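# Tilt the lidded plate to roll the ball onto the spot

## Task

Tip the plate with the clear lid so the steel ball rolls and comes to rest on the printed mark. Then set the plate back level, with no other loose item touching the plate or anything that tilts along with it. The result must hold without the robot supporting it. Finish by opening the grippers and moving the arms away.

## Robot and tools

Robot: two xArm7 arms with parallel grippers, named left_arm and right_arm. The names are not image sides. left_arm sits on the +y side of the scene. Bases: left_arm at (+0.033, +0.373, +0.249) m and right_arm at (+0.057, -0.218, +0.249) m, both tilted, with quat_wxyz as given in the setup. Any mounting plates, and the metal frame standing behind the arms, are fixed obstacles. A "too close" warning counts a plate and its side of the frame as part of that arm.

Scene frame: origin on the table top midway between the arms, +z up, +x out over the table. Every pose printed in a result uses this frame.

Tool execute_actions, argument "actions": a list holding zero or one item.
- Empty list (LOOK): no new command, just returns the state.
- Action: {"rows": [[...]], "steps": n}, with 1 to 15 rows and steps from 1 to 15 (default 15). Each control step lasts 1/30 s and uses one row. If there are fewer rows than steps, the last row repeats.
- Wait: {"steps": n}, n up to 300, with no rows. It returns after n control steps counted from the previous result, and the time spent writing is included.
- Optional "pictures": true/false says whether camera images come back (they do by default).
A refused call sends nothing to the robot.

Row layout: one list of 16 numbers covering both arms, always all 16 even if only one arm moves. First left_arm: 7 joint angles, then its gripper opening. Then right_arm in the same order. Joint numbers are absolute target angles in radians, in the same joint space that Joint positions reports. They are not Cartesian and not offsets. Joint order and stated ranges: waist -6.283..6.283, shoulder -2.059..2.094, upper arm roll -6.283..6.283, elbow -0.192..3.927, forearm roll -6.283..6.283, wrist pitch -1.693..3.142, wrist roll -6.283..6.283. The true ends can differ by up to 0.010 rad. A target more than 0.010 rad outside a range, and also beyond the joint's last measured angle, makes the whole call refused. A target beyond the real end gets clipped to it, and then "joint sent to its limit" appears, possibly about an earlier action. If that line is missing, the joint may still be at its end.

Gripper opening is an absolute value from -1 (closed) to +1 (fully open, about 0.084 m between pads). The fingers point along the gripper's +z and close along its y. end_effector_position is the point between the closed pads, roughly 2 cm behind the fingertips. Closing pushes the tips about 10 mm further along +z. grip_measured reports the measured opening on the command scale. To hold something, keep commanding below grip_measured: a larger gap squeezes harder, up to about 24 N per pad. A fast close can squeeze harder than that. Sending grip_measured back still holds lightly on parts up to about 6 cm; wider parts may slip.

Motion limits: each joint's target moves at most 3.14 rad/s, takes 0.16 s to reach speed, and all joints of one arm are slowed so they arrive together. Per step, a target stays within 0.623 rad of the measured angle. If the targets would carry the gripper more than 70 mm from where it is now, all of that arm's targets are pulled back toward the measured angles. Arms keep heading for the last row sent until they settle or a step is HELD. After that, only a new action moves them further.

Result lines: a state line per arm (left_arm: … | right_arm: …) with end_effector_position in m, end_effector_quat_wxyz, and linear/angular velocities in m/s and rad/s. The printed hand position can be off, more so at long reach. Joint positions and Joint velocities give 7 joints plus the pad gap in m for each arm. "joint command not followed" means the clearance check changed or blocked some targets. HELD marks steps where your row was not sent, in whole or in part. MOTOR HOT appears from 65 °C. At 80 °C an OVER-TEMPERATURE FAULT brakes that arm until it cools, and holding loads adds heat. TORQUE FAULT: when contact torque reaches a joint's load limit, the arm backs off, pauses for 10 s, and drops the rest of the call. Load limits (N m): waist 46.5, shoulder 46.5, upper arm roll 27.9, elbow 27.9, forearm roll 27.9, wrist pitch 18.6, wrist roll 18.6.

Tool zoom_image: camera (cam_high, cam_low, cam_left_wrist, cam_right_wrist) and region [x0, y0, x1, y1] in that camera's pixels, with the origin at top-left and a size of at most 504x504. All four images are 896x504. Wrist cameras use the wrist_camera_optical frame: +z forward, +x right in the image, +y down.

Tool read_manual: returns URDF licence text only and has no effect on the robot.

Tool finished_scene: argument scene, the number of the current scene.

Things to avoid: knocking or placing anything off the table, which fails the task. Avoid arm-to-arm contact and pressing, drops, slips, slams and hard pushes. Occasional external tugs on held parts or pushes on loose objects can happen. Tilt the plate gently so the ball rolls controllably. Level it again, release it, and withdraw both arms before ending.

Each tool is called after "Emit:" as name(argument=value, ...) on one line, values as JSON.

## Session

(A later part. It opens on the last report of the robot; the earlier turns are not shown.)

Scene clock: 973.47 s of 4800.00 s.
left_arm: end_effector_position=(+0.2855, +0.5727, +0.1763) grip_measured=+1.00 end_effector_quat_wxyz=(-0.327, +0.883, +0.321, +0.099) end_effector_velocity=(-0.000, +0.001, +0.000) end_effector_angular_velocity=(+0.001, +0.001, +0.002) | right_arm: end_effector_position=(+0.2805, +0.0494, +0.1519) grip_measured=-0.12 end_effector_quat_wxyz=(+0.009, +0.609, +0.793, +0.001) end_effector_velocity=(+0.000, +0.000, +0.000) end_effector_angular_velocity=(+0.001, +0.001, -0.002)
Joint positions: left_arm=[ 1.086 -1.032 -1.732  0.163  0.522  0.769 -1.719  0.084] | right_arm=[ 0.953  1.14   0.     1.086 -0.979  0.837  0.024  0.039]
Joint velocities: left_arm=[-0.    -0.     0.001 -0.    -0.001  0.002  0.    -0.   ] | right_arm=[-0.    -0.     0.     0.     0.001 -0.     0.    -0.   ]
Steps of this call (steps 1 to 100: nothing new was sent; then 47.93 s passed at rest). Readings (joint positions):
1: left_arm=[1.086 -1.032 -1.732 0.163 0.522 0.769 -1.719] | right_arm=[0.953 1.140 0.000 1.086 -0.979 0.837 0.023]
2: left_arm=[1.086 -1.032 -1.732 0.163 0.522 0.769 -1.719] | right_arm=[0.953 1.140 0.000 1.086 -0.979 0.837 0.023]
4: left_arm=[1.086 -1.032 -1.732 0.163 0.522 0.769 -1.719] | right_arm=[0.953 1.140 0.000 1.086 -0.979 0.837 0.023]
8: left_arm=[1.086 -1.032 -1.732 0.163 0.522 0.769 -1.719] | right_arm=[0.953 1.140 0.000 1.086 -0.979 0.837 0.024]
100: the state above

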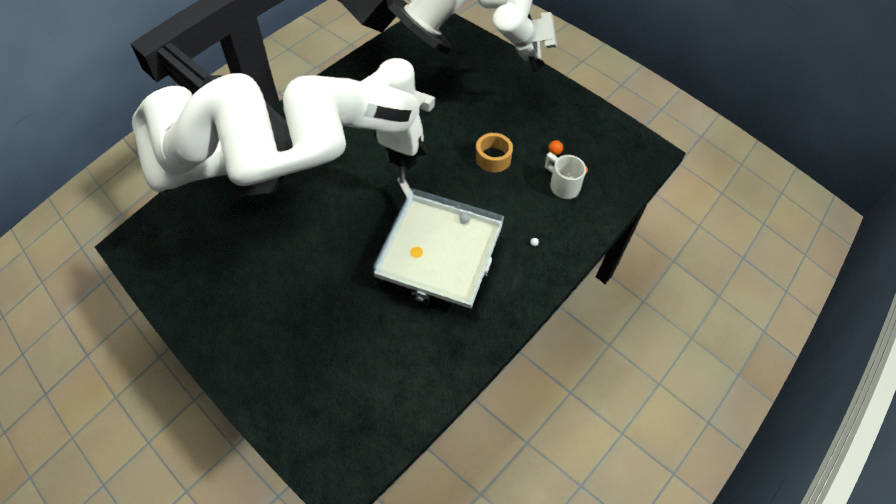

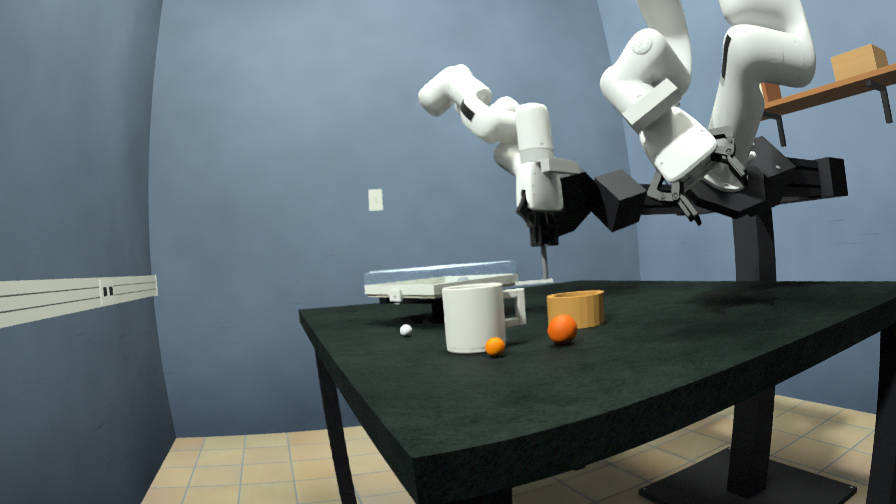

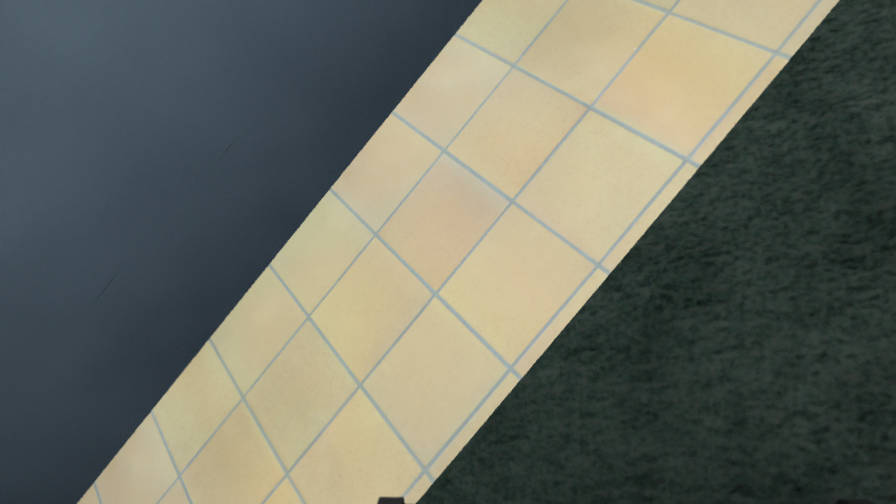

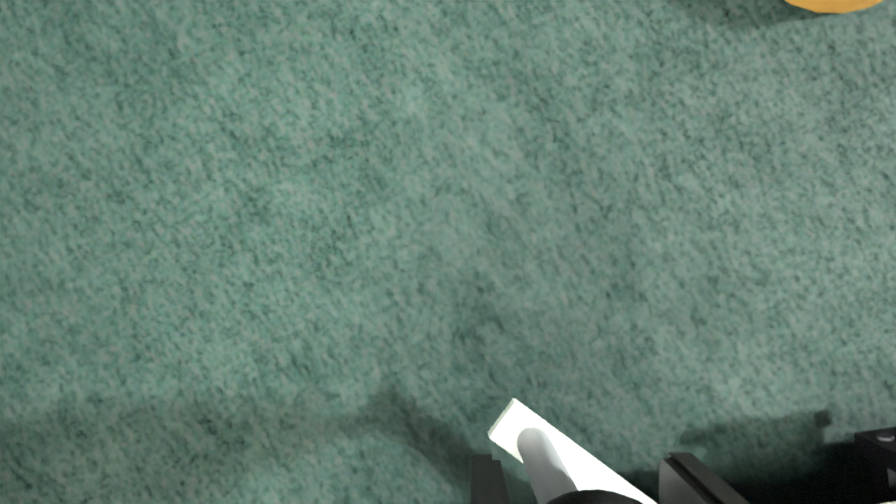

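Emit:
execute_actions(actions=[{"rows": [[1.086,-1.032,-1.732,0.163,0.522,0.769,-1.719,1, 0.9432,1.1204,0,1.0557,-1.0140,0.8097,0.0474,-0.3]], "steps": 15}], pictures=false)

Emit:
execute_actions(actions=[{"steps": 32}], pictures=false)

Emit:
execute_actions(actions=[{"rows": [[1.086,-1.032,-1.732,0.163,0.522,0.769,-1.719,1, 0.9578,1.1516,0,1.1011,-0.9662,0.8499,0.0162,-0.3]], "steps": 15}], pictures=false)

Emit:
execute_actions(actions=[{"steps": 7}], pictures=false)

Emit:
execute_actions(actions=[{"rows": [[1.086,-1.032,-1.732,0.163,0.522,0.769,-1.719,1, 0.9505,1.1361,0,1.0781,-0.9910,0.8296,0.0326,-0.3]], "steps": 15}], pictures=true)

Emit:
zoom_image(camera="cam_high", region=[360, 175, 520, 320])

Emit:
execute_actions(actions=[{"steps": 75}], pictures=true)

Emit:
zoom_image(camera="cam_high", region=[360, 175, 520, 320])

Scene clock: 1074.47 s of 4800.00 s.
left_arm: end_effector_position=(+0.2855, +0.5727, +0.1763) grip_measured=+1.00 end_effector_quat_wxyz=(-0.327, +0.883, +0.321, +0.099) end_effector_velocity=(+0.000, -0.000, +0.000) end_effector_angular_velocity=(+0.000, +0.000, -0.001) | right_arm: end_effector_position=(+0.2797, +0.0472, +0.1526) grip_measured=-0.12 end_effector_quat_wxyz=(+0.004, +0.609, +0.793, +0.013) end_effector_velocity=(-0.000, +0.000, +0.000) end_effector_angular_velocity=(+0.003, -0.001, +0.000)
Joint positions: left_arm=[ 1.086 -1.032 -1.732  0.163  0.522  0.769 -1.719  0.084] | right_arm=[ 0.943  1.12  -0.     1.056 -1.014  0.81   0.047  0.039]
Joint velocities: left_arm=[-0.     0.    -0.001  0.    -0.     0.     0.     0.   ] | right_arm=[ 0.    -0.002  0.    -0.003 -0.004 -0.003  0.003  0.   ]
Steps of this call (steps 1 to 90: nothing new was sent; then 97.50 s passed at rest; steps 91 to 105: all 15 steps of this action). Readings (joint positions):
91: left_arm=[1.086 -1.032 -1.732 0.163 0.522 0.769 -1.719] | right_arm=[0.952 1.140 -0.000 1.086 -0.979 0.836 0.024]
92: left_arm=[1.086 -1.032 -1.732 0.163 0.522 0.769 -1.719] | right_arm=[0.952 1.138 -0.000 1.083 -0.983 0.834 0.026]
94: left_arm=[1.086 -1.032 -1.732 0.163 0.522 0.769 -1.719] | right_arm=[0.948 1.131 -0.000 1.073 -0.995 0.824 0.035]
98: left_arm=[1.086 -1.032 -1.732 0.163 0.522 0.769 -1.719] | right_arm=[0.944 1.123 -0.000 1.060 -1.009 0.813 0.044]
105: the state above

Scene clock: 1075.53 s of 4800.00 s.
left_arm: end_effector_position=(+0.2855, +0.5727, +0.1763) grip_measured=+1.00 end_effector_quat_wxyz=(-0.327, +0.883, +0.321, +0.099) end_effector_velocity=(-0.001, +0.000, -0.000) end_effector_angular_velocity=(+0.001, +0.000, +0.004) | right_arm: end_effector_position=(+0.2795, +0.0470, +0.1525) grip_measured=-0.12 end_effector_quat_wxyz=(+0.004, +0.609, +0.793, +0.013) end_effector_velocity=(+0.000, +0.000, -0.000) end_effector_angular_velocity=(+0.000, -0.000, +0.000)
Joint positions: left_arm=[ 1.086 -1.032 -1.732  0.163  0.522  0.769 -1.719  0.084] | right_arm=[ 0.943  1.12  -0.     1.056 -1.014  0.81   0.047  0.039]
Joint velocities: left_arm=[ 0.    -0.     0.    -0.    -0.002  0.001 -0.001  0.   ] | right_arm=[-0.001  0.     0.     0.    -0.001  0.    -0.    -0.   ]
Steps of this call (steps 1 to 15: the robot went on to your last target; steps 16 to 32: nothing new was sent). Readings (joint positions):
1: left_arm=[1.086 -1.032 -1.732 0.163 0.522 0.769 -1.719] | right_arm=[0.943 1.120 -0.000 1.056 -1.014 0.810 0.047]
2: left_arm=[1.086 -1.032 -1.732 0.163 0.522 0.769 -1.719] | right_arm=[0.943 1.120 -0.000 1.056 -1.014 0.810 0.047]
4: left_arm=[1.086 -1.032 -1.732 0.163 0.522 0.769 -1.719] | right_arm=[0.943 1.120 -0.000 1.056 -1.014 0.810 0.047]
8: left_arm=[1.086 -1.032 -1.732 0.163 0.522 0.769 -1.719] | right_arm=[0.943 1.120 -0.000 1.056 -1.014 0.810 0.047]
32: the state above
All arms were judged still, so your last target was given up. Only a new action makes them travel on or press farther. Fingers that are still opening or closing keep moving.

Scene clock: 1076.03 s of 4800.00 s.
left_arm: end_effector_position=(+0.2855, +0.5727, +0.1763) grip_measured=+1.00 end_effector_quat_wxyz=(-0.327, +0.883, +0.321, +0.099) end_effector_velocity=(-0.000, -0.000, -0.000) end_effector_angular_velocity=(-0.001, -0.000, +0.001) | right_arm: end_effector_position=(+0.2801, +0.0502, +0.1507) grip_measured=-0.12 end_effector_quat_wxyz=(+0.013, +0.609, +0.793, -0.004) end_effector_velocity=(+0.001, +0.001, +0.000) end_effector_angular_velocity=(-0.002, +0.001, -0.003)
Joint positions: left_arm=[ 1.086 -1.032 -1.732  0.163  0.522  0.769 -1.719  0.084] | right_arm=[ 0.958  1.151 -0.     1.1   -0.967  0.85   0.017  0.039]
Joint velocities: left_arm=[-0.     0.     0.    -0.    -0.001 -0.     0.     0.   ] | right_arm=[ 0.001  0.003  0.     0.007  0.007  0.004 -0.003 -0.   ]
Steps of this call (steps 1 to 15: all 15 steps of this action). Readings (joint positions):
1: left_arm=[1.086 -1.032 -1.732 0.163 0.522 0.769 -1.719] | right_arm=[0.943 1.120 -0.000 1.056 -1.014 0.810 0.047]
2: left_arm=[1.086 -1.032 -1.732 0.163 0.522 0.769 -1.719] | right_arm=[0.944 1.123 -0.000 1.059 -1.010 0.813 0.045]
4: left_arm=[1.086 -1.032 -1.732 0.163 0.522 0.769 -1.719] | right_arm=[0.950 1.134 0.000 1.074 -0.992 0.828 0.034]
8: left_arm=[1.086 -1.032 -1.732 0.163 0.522 0.769 -1.719] | right_arm=[0.956 1.148 -0.000 1.094 -0.973 0.845 0.021]
15: the state above

Scene clock: 1076.27 s of 4800.00 s.
left_arm: end_effector_position=(+0.2855, +0.5727, +0.1763) grip_measured=+1.00 end_effector_quat_wxyz=(-0.327, +0.883, +0.321, +0.099) end_effector_velocity=(-0.000, +0.000, -0.000) end_effector_angular_velocity=(+0.000, +0.000, +0.000) | right_arm: end_effector_position=(+0.2803, +0.0504, +0.1508) grip_measured=-0.12 end_effector_quat_wxyz=(+0.013, +0.609, +0.793, -0.004) end_effector_velocity=(+0.001, +0.001, +0.001) end_effector_angular_velocity=(+0.001, -0.001, -0.000)
Joint positions: left_arm=[ 1.086 -1.032 -1.732  0.163  0.522  0.769 -1.719  0.084] | right_arm=[ 0.958  1.152 -0.     1.101 -0.966  0.85   0.016  0.039]
Joint velocities: left_arm=[-0.001  0.     0.001 -0.001  0.001  0.    -0.    -0.   ] | right_arm=[-0.     0.     0.     0.002  0.     0.    -0.001 -0.   ]
Steps of this call (steps 1 to 7: the robot went on to your last target). Readings (joint positions):
1: left_arm=[1.086 -1.032 -1.732 0.163 0.522 0.769 -1.719] | right_arm=[0.958 1.152 -0.000 1.100 -0.966 0.850 0.016]
2: left_arm=[1.086 -1.032 -1.732 0.163 0.522 0.769 -1.719] | right_arm=[0.958 1.152 -0.000 1.100 -0.966 0.850 0.016]
4: left_arm=[1.086 -1.032 -1.732 0.163 0.522 0.769 -1.719] | right_arm=[0.958 1.152 -0.000 1.100 -0.966 0.850 0.016]
7: the state above

Scene clock: 1076.77 s of 4800.00 s.
left_arm: end_effector_position=(+0.2855, +0.5727, +0.1763) grip_measured=+1.00 end_effector_quat_wxyz=(-0.327, +0.883, +0.321, +0.099) end_effector_velocity=(-0.000, +0.000, -0.000) end_effector_angular_velocity=(+0.001, +0.001, +0.001) | right_arm: end_effector_position=(+0.2802, +0.0492, +0.1518) grip_measured=-0.12 end_effector_quat_wxyz=(+0.008, +0.609, +0.793, +0.005) end_effector_velocity=(-0.000, -0.001, -0.000) end_effector_angular_velocity=(+0.001, -0.001, +0.001)
Joint positions: left_arm=[ 1.086 -1.032 -1.732  0.163  0.522  0.769 -1.719  0.084] | right_arm=[ 0.951  1.136  0.     1.079 -0.991  0.83   0.032  0.039]
Joint velocities: left_arm=[ 0.    -0.     0.    -0.    -0.001  0.001  0.001 -0.   ] | right_arm=[-0.001 -0.002  0.    -0.003 -0.004 -0.002  0.002  0.   ]
Steps of this call (steps 1 to 15: all 15 steps of this action). Readings (joint positions):
1: left_arm=[1.086 -1.032 -1.732 0.163 0.522 0.769 -1.719] | right_arm=[0.958 1.152 -0.000 1.100 -0.966 0.850 0.016]
2: left_arm=[1.086 -1.032 -1.732 0.163 0.522 0.769 -1.719] | right_arm=[0.957 1.150 -0.000 1.098 -0.969 0.848 0.018]
4: left_arm=[1.086 -1.032 -1.732 0.163 0.522 0.769 -1.719] | right_arm=[0.954 1.145 0.000 1.091 -0.978 0.840 0.024]
8: left_arm=[1.086 -1.032 -1.732 0.163 0.522 0.769 -1.719] | right_arm=[0.951 1.138 0.000 1.082 -0.988 0.832 0.030]
15: the state above

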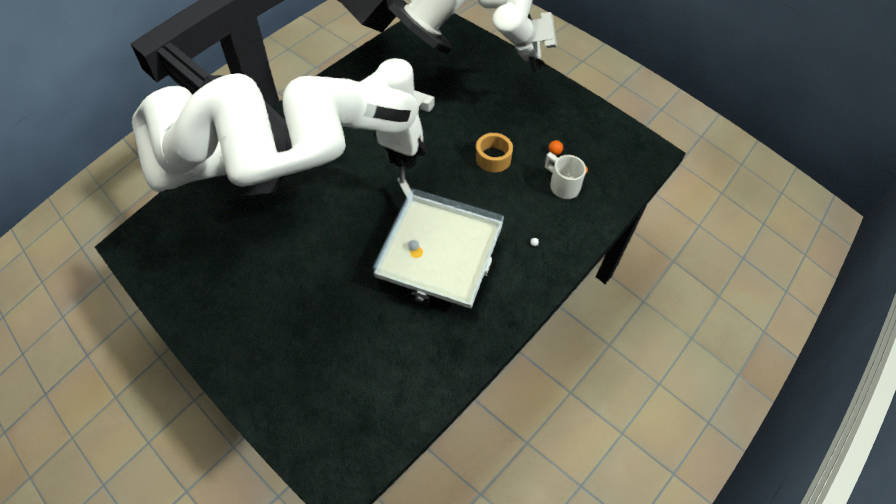

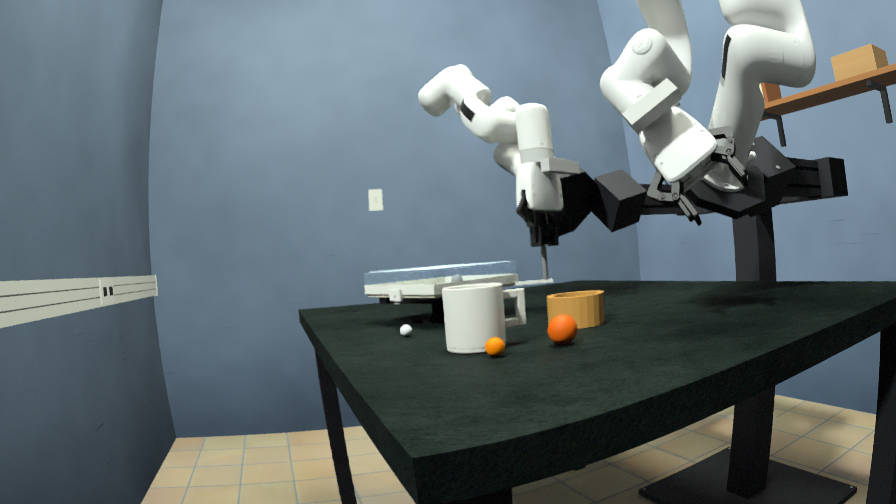

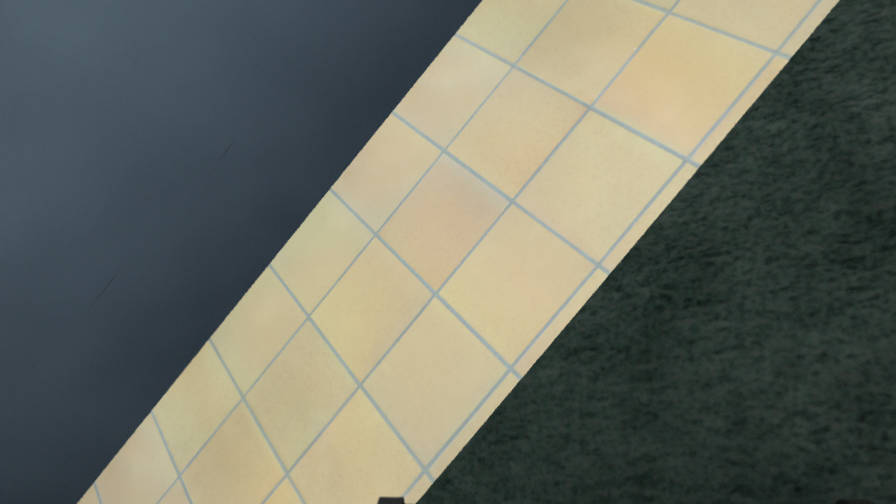

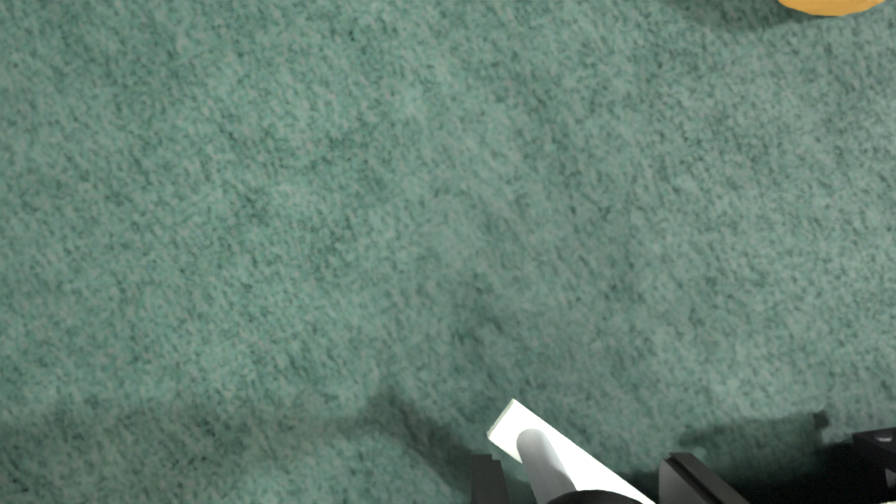

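Region (360, 175, 520, 320) of cam_high's 896x504 image, scaled by 3.150, with more detail than that image has; it fills the top 457 rows of this view, and the rest is white.

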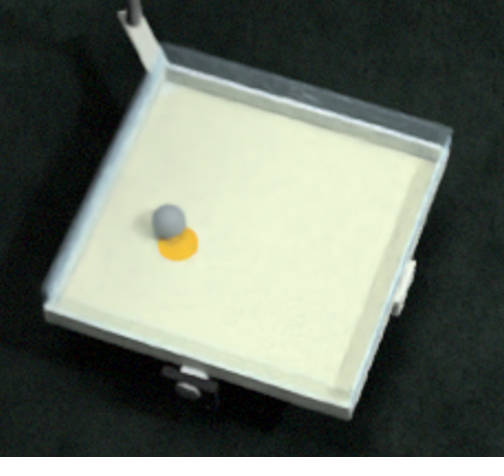

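Scene clock: 1079.27 s of 4800.00 s.
left_arm: end_effector_position=(+0.2855, +0.5727, +0.1763) grip_measured=+1.00 end_effector_quat_wxyz=(-0.327, +0.883, +0.321, +0.099) end_effector_velocity=(+0.000, -0.000, -0.000) end_effector_angular_velocity=(-0.002, +0.001, -0.001) | right_arm: end_effector_position=(+0.2801, +0.0488, +0.1516) grip_measured=-0.12 end_effector_quat_wxyz=(+0.008, +0.609, +0.793, +0.005) end_effector_velocity=(-0.001, -0.000, -0.000) end_effector_angular_velocity=(-0.001, -0.000, +0.002)
Joint positions: left_arm=[ 1.086 -1.032 -1.732  0.163  0.522  0.769 -1.719  0.084] | right_arm=[ 0.951  1.136  0.     1.078 -0.991  0.83   0.033  0.039]
Joint velocities: left_arm=[ 0.     0.001  0.001 -0.     0.    -0.002  0.002  0.   ] | right_arm=[ 0.    -0.     0.001 -0.002 -0.001  0.001  0.    -0.   ]
Steps of this call (steps 1 to 15: the robot went on to your last target; steps 16 to 75: nothing new was sent). Readings (joint positions):
1: left_arm=[1.086 -1.032 -1.732 0.163 0.522 0.769 -1.719] | right_arm=[0.951 1.136 0.000 1.079 -0.991 0.830 0.032]
2: left_arm=[1.086 -1.032 -1.732 0.163 0.522 0.769 -1.719] | right_arm=[0.951 1.136 0.000 1.079 -0.991 0.829 0.033]
4: left_arm=[1.086 -1.032 -1.732 0.163 0.522 0.769 -1.719] | right_arm=[0.951 1.136 0.000 1.079 -0.991 0.829 0.033]
8: left_arm=[1.086 -1.032 -1.732 0.163 0.522 0.769 -1.719] | right_arm=[0.951 1.136 0.000 1.078 -0.991 0.829 0.033]
75: the state above
All arms were judged still, so your last target was given up. Only a new action makes them travel on or press farther. Fingers that are still opening or closing keep moving.

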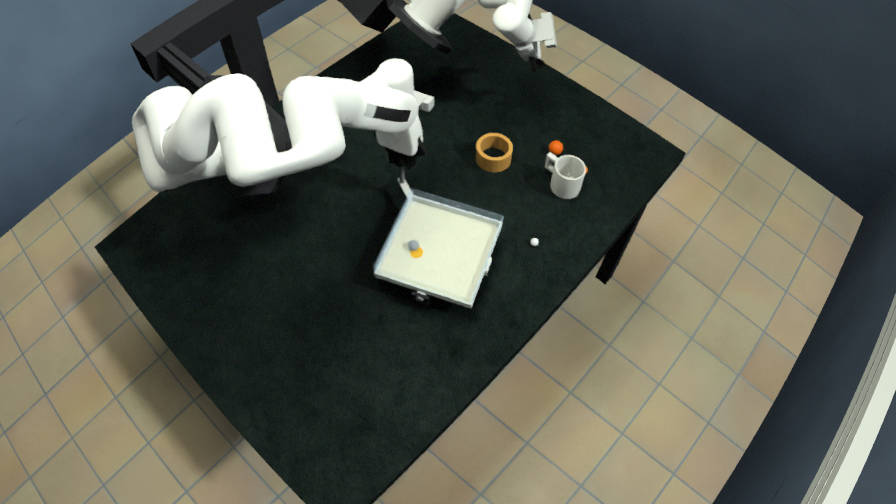

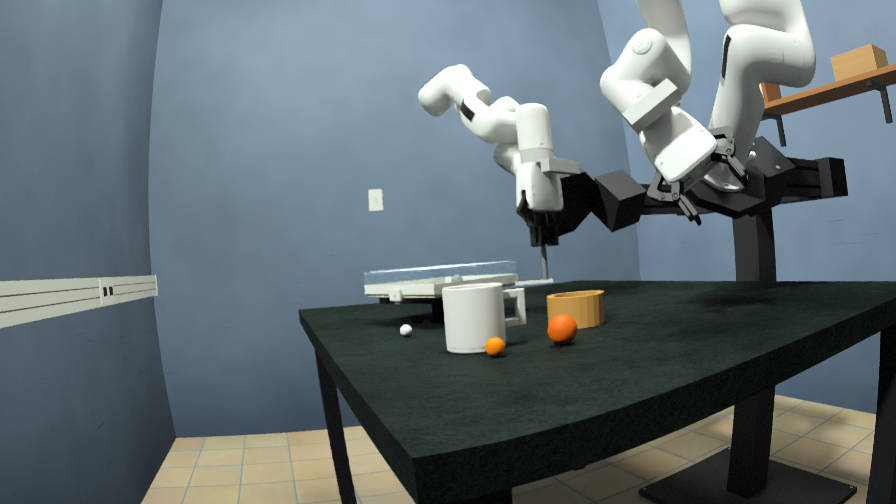

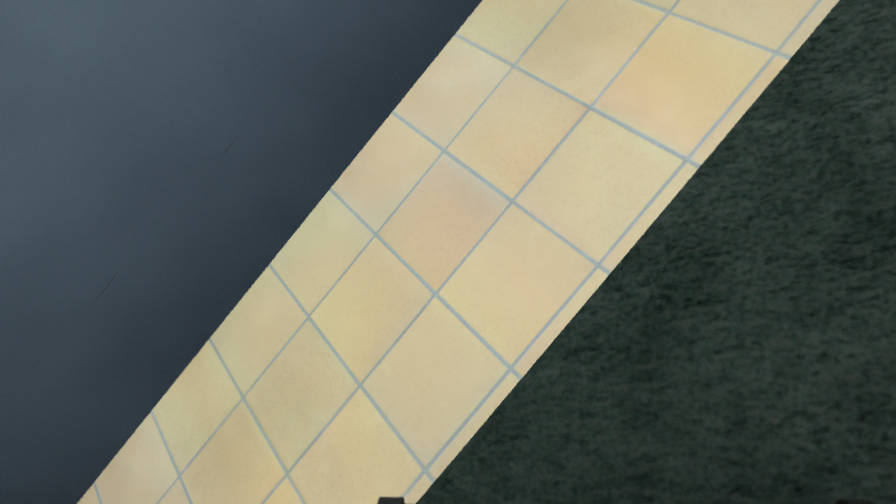

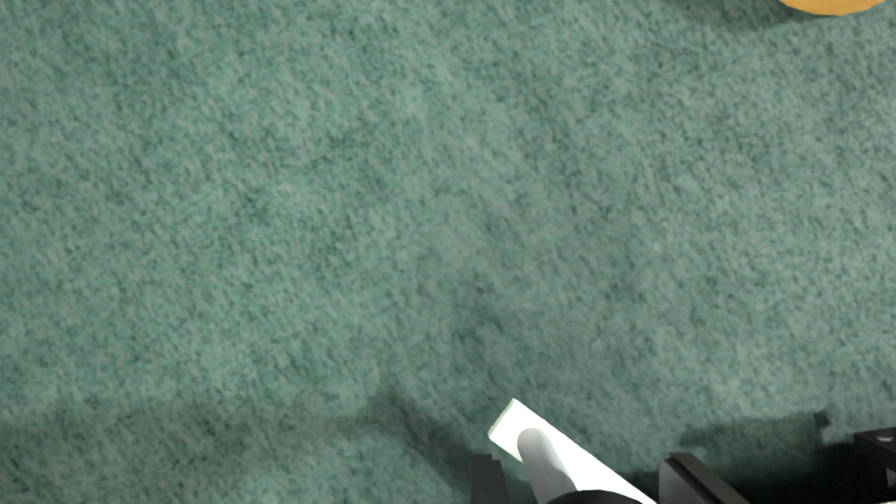

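Region (360, 175, 520, 320) of cam_high's 896x504 image, scaled by 3.150, with more detail than that image has; it fills the top 457 rows of this view, and the rest is white.

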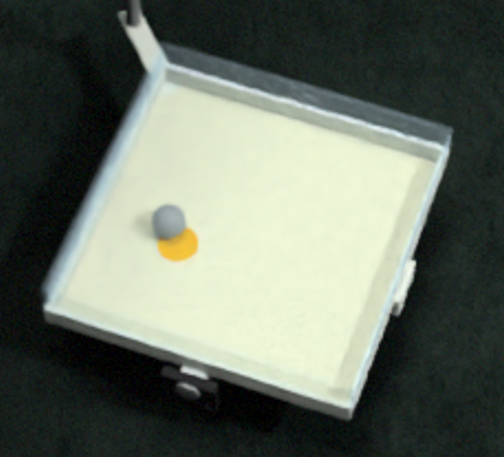

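Emit:
execute_actions(actions=[], pictures=true)

Emit:
zoom_image(camera="cam_high", region=[360, 175, 520, 320])

Scene clock: 1124.33 s of 4800.00 s.
left_arm: end_effector_position=(+0.2855, +0.5727, +0.1763) grip_measured=+1.00 end_effector_quat_wxyz=(-0.327, +0.883, +0.321, +0.099) end_effector_velocity=(-0.000, -0.000, -0.000) end_effector_angular_velocity=(-0.001, +0.000, -0.002) | right_arm: end_effector_position=(+0.2801, +0.0488, +0.1516) grip_measured=-0.12 end_effector_quat_wxyz=(+0.008, +0.609, +0.793, +0.005) end_effector_velocity=(+0.000, +0.001, +0.000) end_effector_angular_velocity=(+0.001, -0.001, +0.001)
Joint positions: left_arm=[ 1.086 -1.032 -1.732  0.163  0.522  0.769 -1.719  0.084] | right_arm=[ 0.951  1.136  0.     1.078 -0.991  0.83   0.033  0.039]
Joint velocities: left_arm=[ 0.    -0.    -0.001 -0.001  0.    -0.002  0.     0.   ] | right_arm=[ 0.    -0.     0.001  0.001 -0.001 -0.    -0.    -0.   ]
Steps of this call (steps 1 to 90: nothing new was sent; then 42.07 s passed at rest). Readings (joint positions):
1: left_arm=[1.086 -1.032 -1.732 0.163 0.522 0.769 -1.719] | right_arm=[0.951 1.136 0.000 1.078 -0.991 0.830 0.033]
2: left_arm=[1.086 -1.032 -1.732 0.163 0.522 0.769 -1.719] | right_arm=[0.951 1.136 0.000 1.078 -0.991 0.830 0.033]
4: left_arm=[1.086 -1.032 -1.732 0.163 0.522 0.769 -1.719] | right_arm=[0.951 1.136 0.000 1.078 -0.991 0.830 0.033]
8: left_arm=[1.086 -1.032 -1.732 0.163 0.522 0.769 -1.719] | right_arm=[0.951 1.136 0.000 1.078 -0.991 0.830 0.033]
90: the state above

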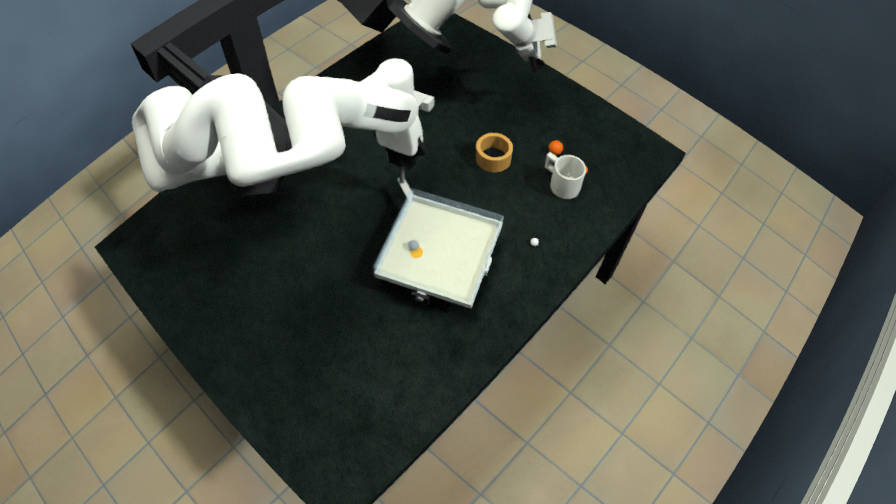

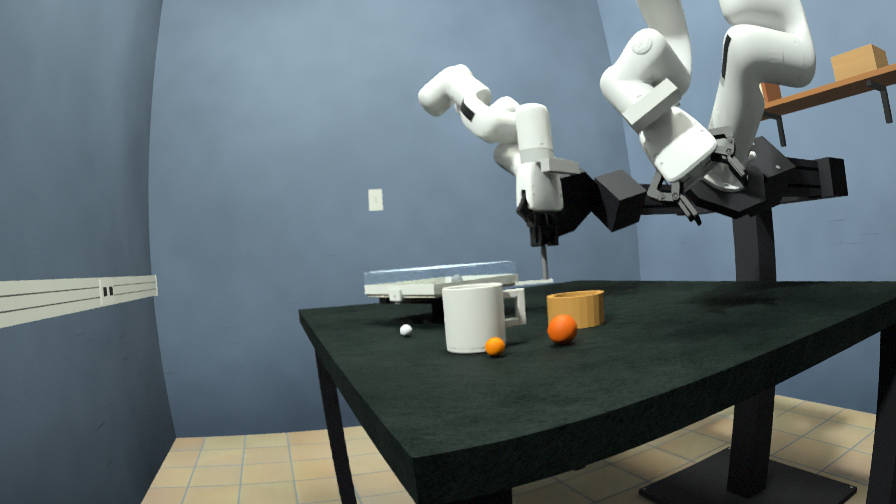

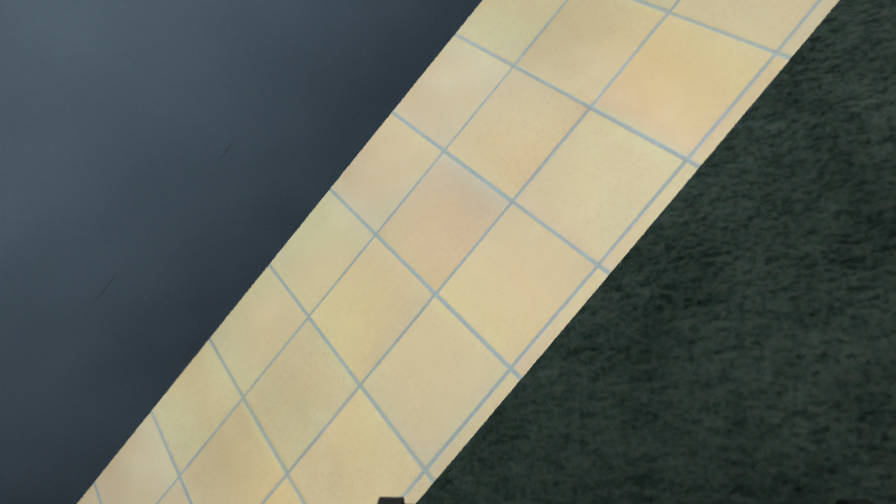

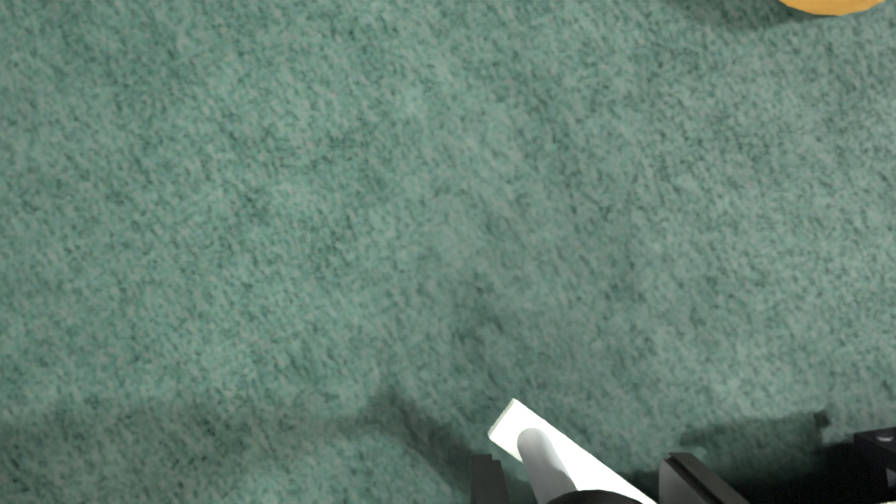

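Region (360, 175, 520, 320) of cam_high's 896x504 image, scaled by 3.150, with more detail than that image has; it fills the top 457 rows of this view, and the rest is white.

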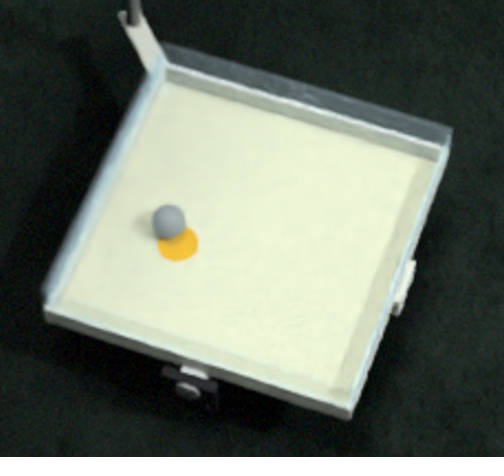

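Emit:
execute_actions(actions=[{"rows": [[1.086,-1.032,-1.732,0.163,0.522,0.769,-1.719,1,0.9442,1.1199,0,1.0743,-0.9665,0.825,0.0045,-0.3],[1.086,-1.032,-1.732,0.163,0.522,0.769,-1.719,1,0.9442,1.1199,0,1.0743,-0.9665,0.825,0.0045,-0.3],[1.086,-1.032,-1.732,0.163,0.522,0.769,-1.719,1,0.9442,1.1199,0,1.0743,-0.9665,0.825,0.0045,-0.3],[1.086,-1.032,-1.732,0.163,0.522,0.769,-1.719,1,0.9442,1.1199,0,1.0743,-0.9665,0.825,0.0045,-0.3],[1.086,-1.032,-1.732,0.163,0.522,0.769,-1.719,1,0.9442,1.1199,0,1.0743,-0.9665,0.825,0.0045,-0.3],[1.086,-1.032,-1.732,0.163,0.522,0.769,-1.719,1,0.9442,1.1199,0,1.0743,-0.9665,0.825,0.0045,-0.3],[1.086,-1.032,-1.732,0.163,0.522,0.769,-1.719,1,0.9442,1.1199,0,1.0743,-0.9665,0.825,0.0045,-0.3],[1.086,-1.032,-1.732,0.163,0.522,0.769,-1.719,1,0.9442,1.1199,0,1.0743,-0.9665,0.825,0.0045,-0.3],[1.086,-1.032,-1.732,0.163,0.522,0.769,-1.719,1,0.9442,1.1199,0,1.0743,-0.9665,0.825,0.0045,-0.3],[1.086,-1.032,-1.732,0.163,0.522,0.769,-1.719,1,0.9442,1.1199,0,1.0743,-0.9665,0.825,0.0045,-0.3],[1.086,-1.032,-1.732,0.163,0.522,0.769,-1.719,1,0.9442,1.1199,0,1.0743,-0.9665,0.825,0.0045,-0.3],[1.086,-1.032,-1.732,0.163,0.522,0.769,-1.719,1,0.9442,1.1199,0,1.0743,-0.9665,0.825,0.0045,-0.3],[1.086,-1.032,-1.732,0.163,0.522,0.769,-1.719,1,0.9505,1.1361,0,1.0781,-0.9910,0.8296,0.0326,-0.3]], "steps": 15}], pictures=false)

Emit:
execute_actions(actions=[{"steps": 60}], pictures=true)

Emit:
zoom_image(camera="cam_high", region=[360, 175, 520, 320])

Scene clock: 1154.73 s of 4800.00 s.
left_arm: end_effector_position=(+0.2855, +0.5727, +0.1763) grip_measured=+1.00 end_effector_quat_wxyz=(-0.327, +0.883, +0.321, +0.099) end_effector_velocity=(-0.000, +0.000, -0.000) end_effector_angular_velocity=(+0.000, +0.000, +0.001) | right_arm: end_effector_position=(+0.2814, +0.0483, +0.1550) grip_measured=-0.12 end_effector_quat_wxyz=(+0.002, +0.609, +0.793, +0.003) end_effector_velocity=(-0.008, +0.008, -0.023) end_effector_angular_velocity=(-0.034, -0.113, +0.007)
Joint positions: left_arm=[ 1.086 -1.032 -1.732  0.163  0.522  0.769 -1.719  0.084] | right_arm=[ 0.946  1.124  0.     1.075 -0.973  0.827  0.013  0.039]
Joint velocities: left_arm=[-0.001  0.    -0.    -0.001 -0.001  0.    -0.     0.   ] | right_arm=[ 0.04   0.092 -0.     0.029 -0.142  0.026  0.153 -0.   ]
Steps of this call (steps 1 to 90: nothing new was sent; then 26.90 s passed at rest; steps 91 to 105: all 15 steps of this action). Readings (joint positions):
91: left_arm=[1.086 -1.032 -1.732 0.163 0.522 0.769 -1.719] | right_arm=[0.950 1.136 -0.000 1.078 -0.991 0.830 0.032]
92: left_arm=[1.086 -1.032 -1.732 0.163 0.522 0.769 -1.719] | right_arm=[0.950 1.135 -0.000 1.078 -0.988 0.829 0.029]
94: left_arm=[1.086 -1.032 -1.732 0.163 0.522 0.769 -1.719] | right_arm=[0.948 1.129 -0.000 1.076 -0.979 0.828 0.019]
98: left_arm=[1.086 -1.032 -1.732 0.163 0.522 0.769 -1.719] | right_arm=[0.945 1.122 0.000 1.074 -0.970 0.826 0.008]
105: the state above

Scene clock: 1156.73 s of 4800.00 s.
left_arm: end_effector_position=(+0.2855, +0.5727, +0.1763) grip_measured=+1.00 end_effector_quat_wxyz=(-0.327, +0.883, +0.321, +0.099) end_effector_velocity=(-0.000, -0.000, -0.000) end_effector_angular_velocity=(-0.001, -0.000, +0.003) | right_arm: end_effector_position=(+0.2801, +0.0488, +0.1516) grip_measured=-0.12 end_effector_quat_wxyz=(+0.008, +0.609, +0.793, +0.005) end_effector_velocity=(+0.000, -0.000, -0.000) end_effector_angular_velocity=(-0.001, -0.000, +0.001)
Joint positions: left_arm=[ 1.086 -1.032 -1.732  0.163  0.522  0.769 -1.719  0.084] | right_arm=[ 0.95   1.136 -0.     1.078 -0.991  0.83   0.033  0.039]
Joint velocities: left_arm=[ 0.001 -0.     0.001  0.    -0.001 -0.    -0.001 -0.   ] | right_arm=[ 0.    -0.    -0.    -0.    -0.001  0.    -0.    -0.   ]
Steps of this call (steps 1 to 30: the robot went on to your last target; steps 31 to 60: nothing new was sent). Readings (joint positions):
1: left_arm=[1.086 -1.032 -1.732 0.163 0.522 0.769 -1.719] | right_arm=[0.947 1.127 0.000 1.076 -0.978 0.827 0.018]
2: left_arm=[1.086 -1.032 -1.732 0.163 0.522 0.769 -1.719] | right_arm=[0.948 1.130 0.000 1.077 -0.982 0.828 0.022]
4: left_arm=[1.086 -1.032 -1.732 0.163 0.522 0.769 -1.719] | right_arm=[0.949 1.133 -0.000 1.077 -0.986 0.829 0.027]
8: left_arm=[1.086 -1.032 -1.732 0.163 0.522 0.769 -1.719] | right_arm=[0.950 1.135 -0.000 1.078 -0.990 0.829 0.031]
60: the state above
All arms were judged still, so your last target was given up. Only a new action makes them travel on or press farther. Fingers that are still opening or closing keep moving.

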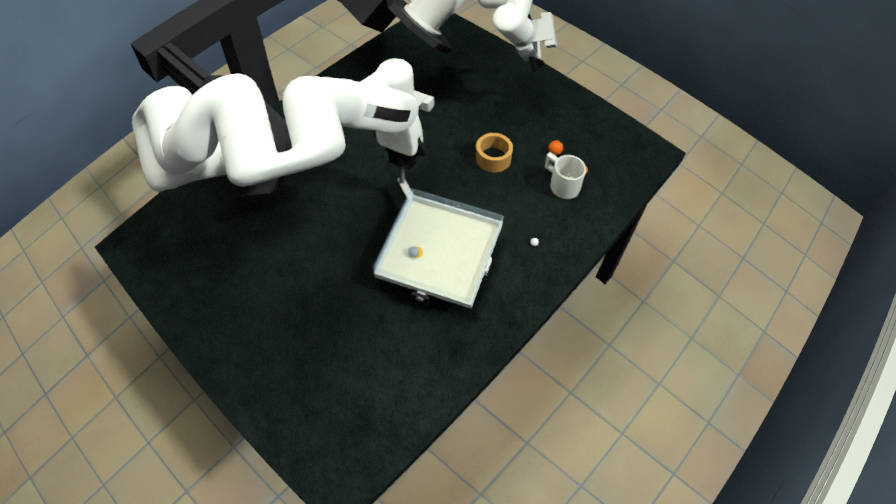

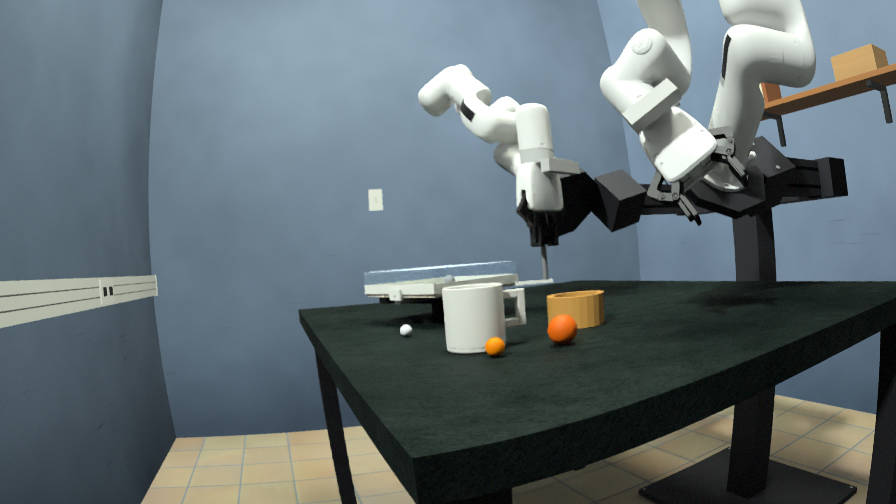

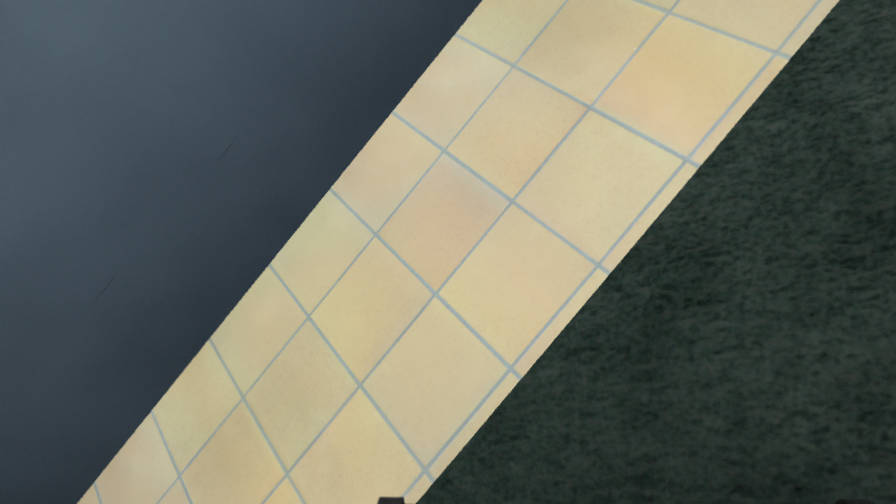

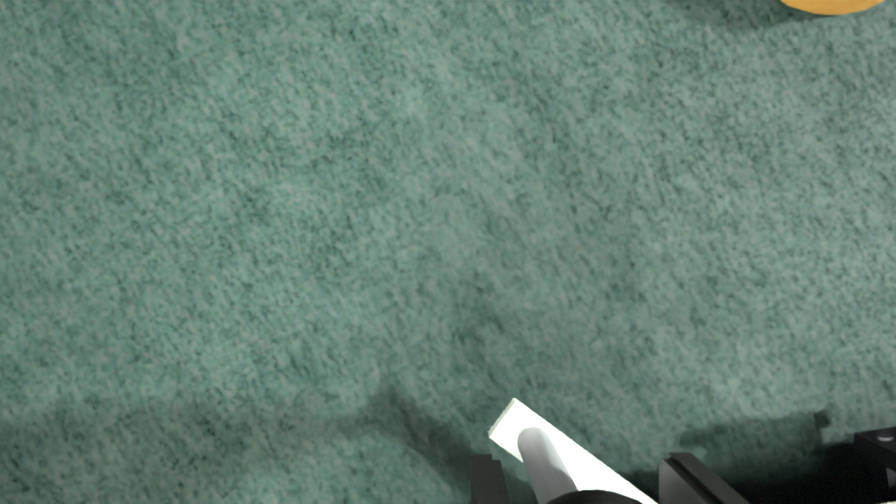

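Region (360, 175, 520, 320) of cam_high's 896x504 image, scaled by 3.150, with more detail than that image has; it fills the top 457 rows of this view, and the rest is white.

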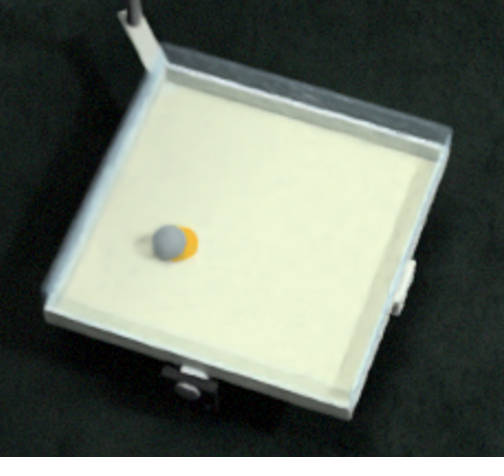

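Emit:
execute_actions(actions=[], pictures=true)

Emit:
zoom_image(camera="cam_high", region=[380, 215, 460, 285])

Scene clock: 1171.63 s of 4800.00 s.
left_arm: end_effector_position=(+0.2855, +0.5727, +0.1763) grip_measured=+1.00 end_effector_quat_wxyz=(-0.327, +0.883, +0.321, +0.099) end_effector_velocity=(-0.000, +0.000, -0.000) end_effector_angular_velocity=(-0.001, -0.000, +0.000) | right_arm: end_effector_position=(+0.2801, +0.0488, +0.1516) grip_measured=-0.12 end_effector_quat_wxyz=(+0.008, +0.609, +0.793, +0.005) end_effector_velocity=(-0.000, -0.000, +0.000) end_effector_angular_velocity=(-0.000, -0.001, +0.001)
Joint positions: left_arm=[ 1.086 -1.032 -1.732  0.163  0.522  0.769 -1.719  0.084] | right_arm=[ 0.95   1.136 -0.     1.078 -0.991  0.83   0.033  0.039]
Joint velocities: left_arm=[-0.     0.     0.    -0.001 -0.    -0.001 -0.    -0.   ] | right_arm=[ 0.001 -0.    -0.    -0.001 -0.     0.     0.    -0.   ]
Steps of this call (steps 1 to 90: nothing new was sent; then 11.90 s passed at rest). Readings (joint positions):
1: left_arm=[1.086 -1.032 -1.732 0.163 0.522 0.769 -1.719] | right_arm=[0.950 1.136 -0.000 1.078 -0.991 0.830 0.033]
2: left_arm=[1.086 -1.032 -1.732 0.163 0.522 0.769 -1.719] | right_arm=[0.950 1.136 -0.000 1.078 -0.991 0.830 0.033]
4: left_arm=[1.086 -1.032 -1.732 0.163 0.522 0.769 -1.719] | right_arm=[0.950 1.136 -0.000 1.078 -0.991 0.830 0.033]
8: left_arm=[1.086 -1.032 -1.732 0.163 0.522 0.769 -1.719] | right_arm=[0.950 1.136 -0.000 1.078 -0.991 0.830 0.033]
90: the state above

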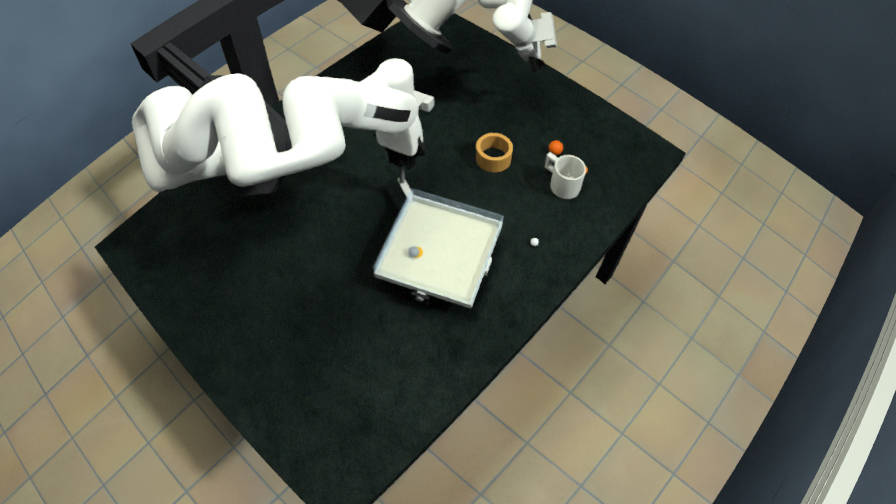

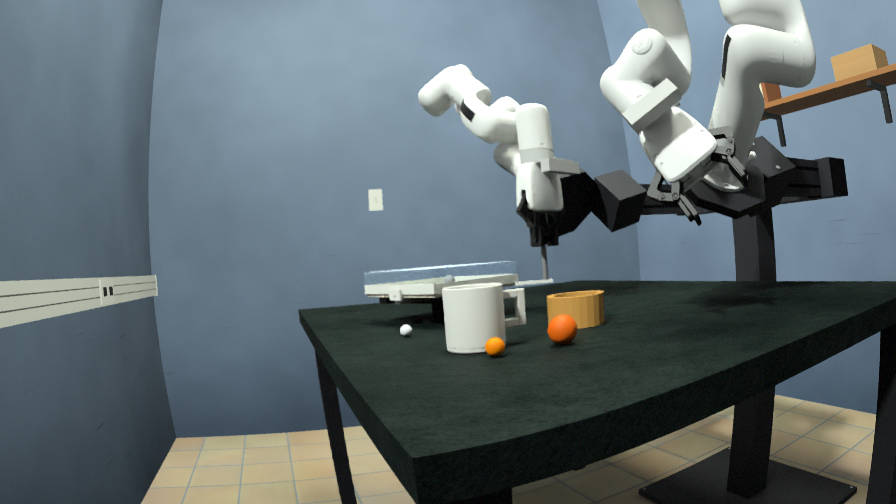

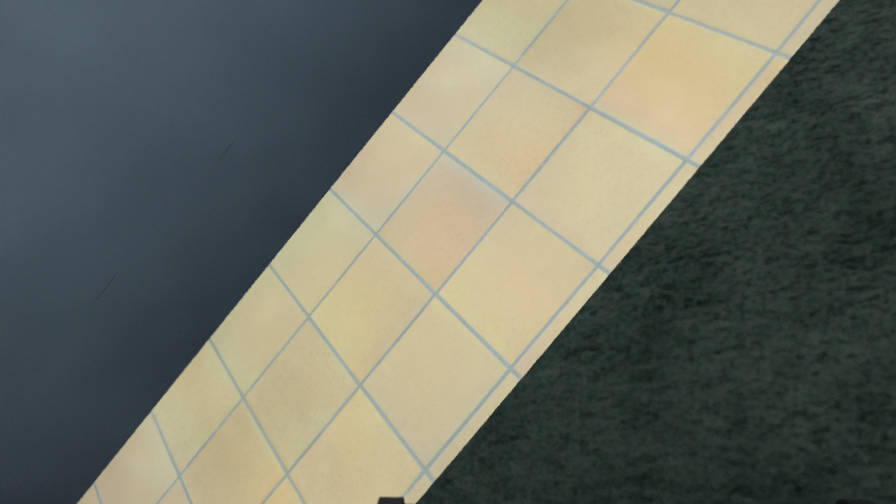

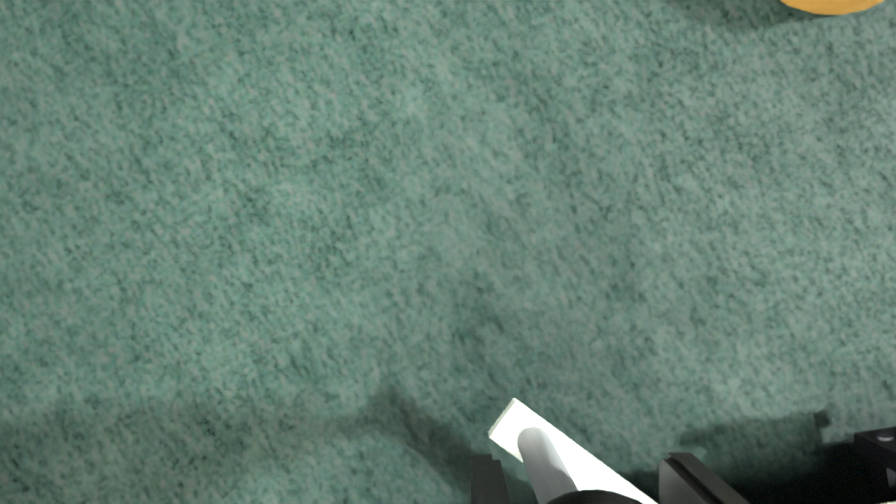

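Region (380, 215, 460, 285) of cam_high's 896x504 image, scaled by 6.300, with more detail than that image has; it fills the top 441 rows of this view, and the rest is white.

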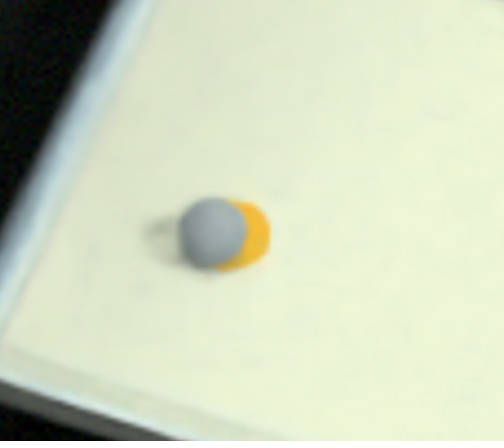

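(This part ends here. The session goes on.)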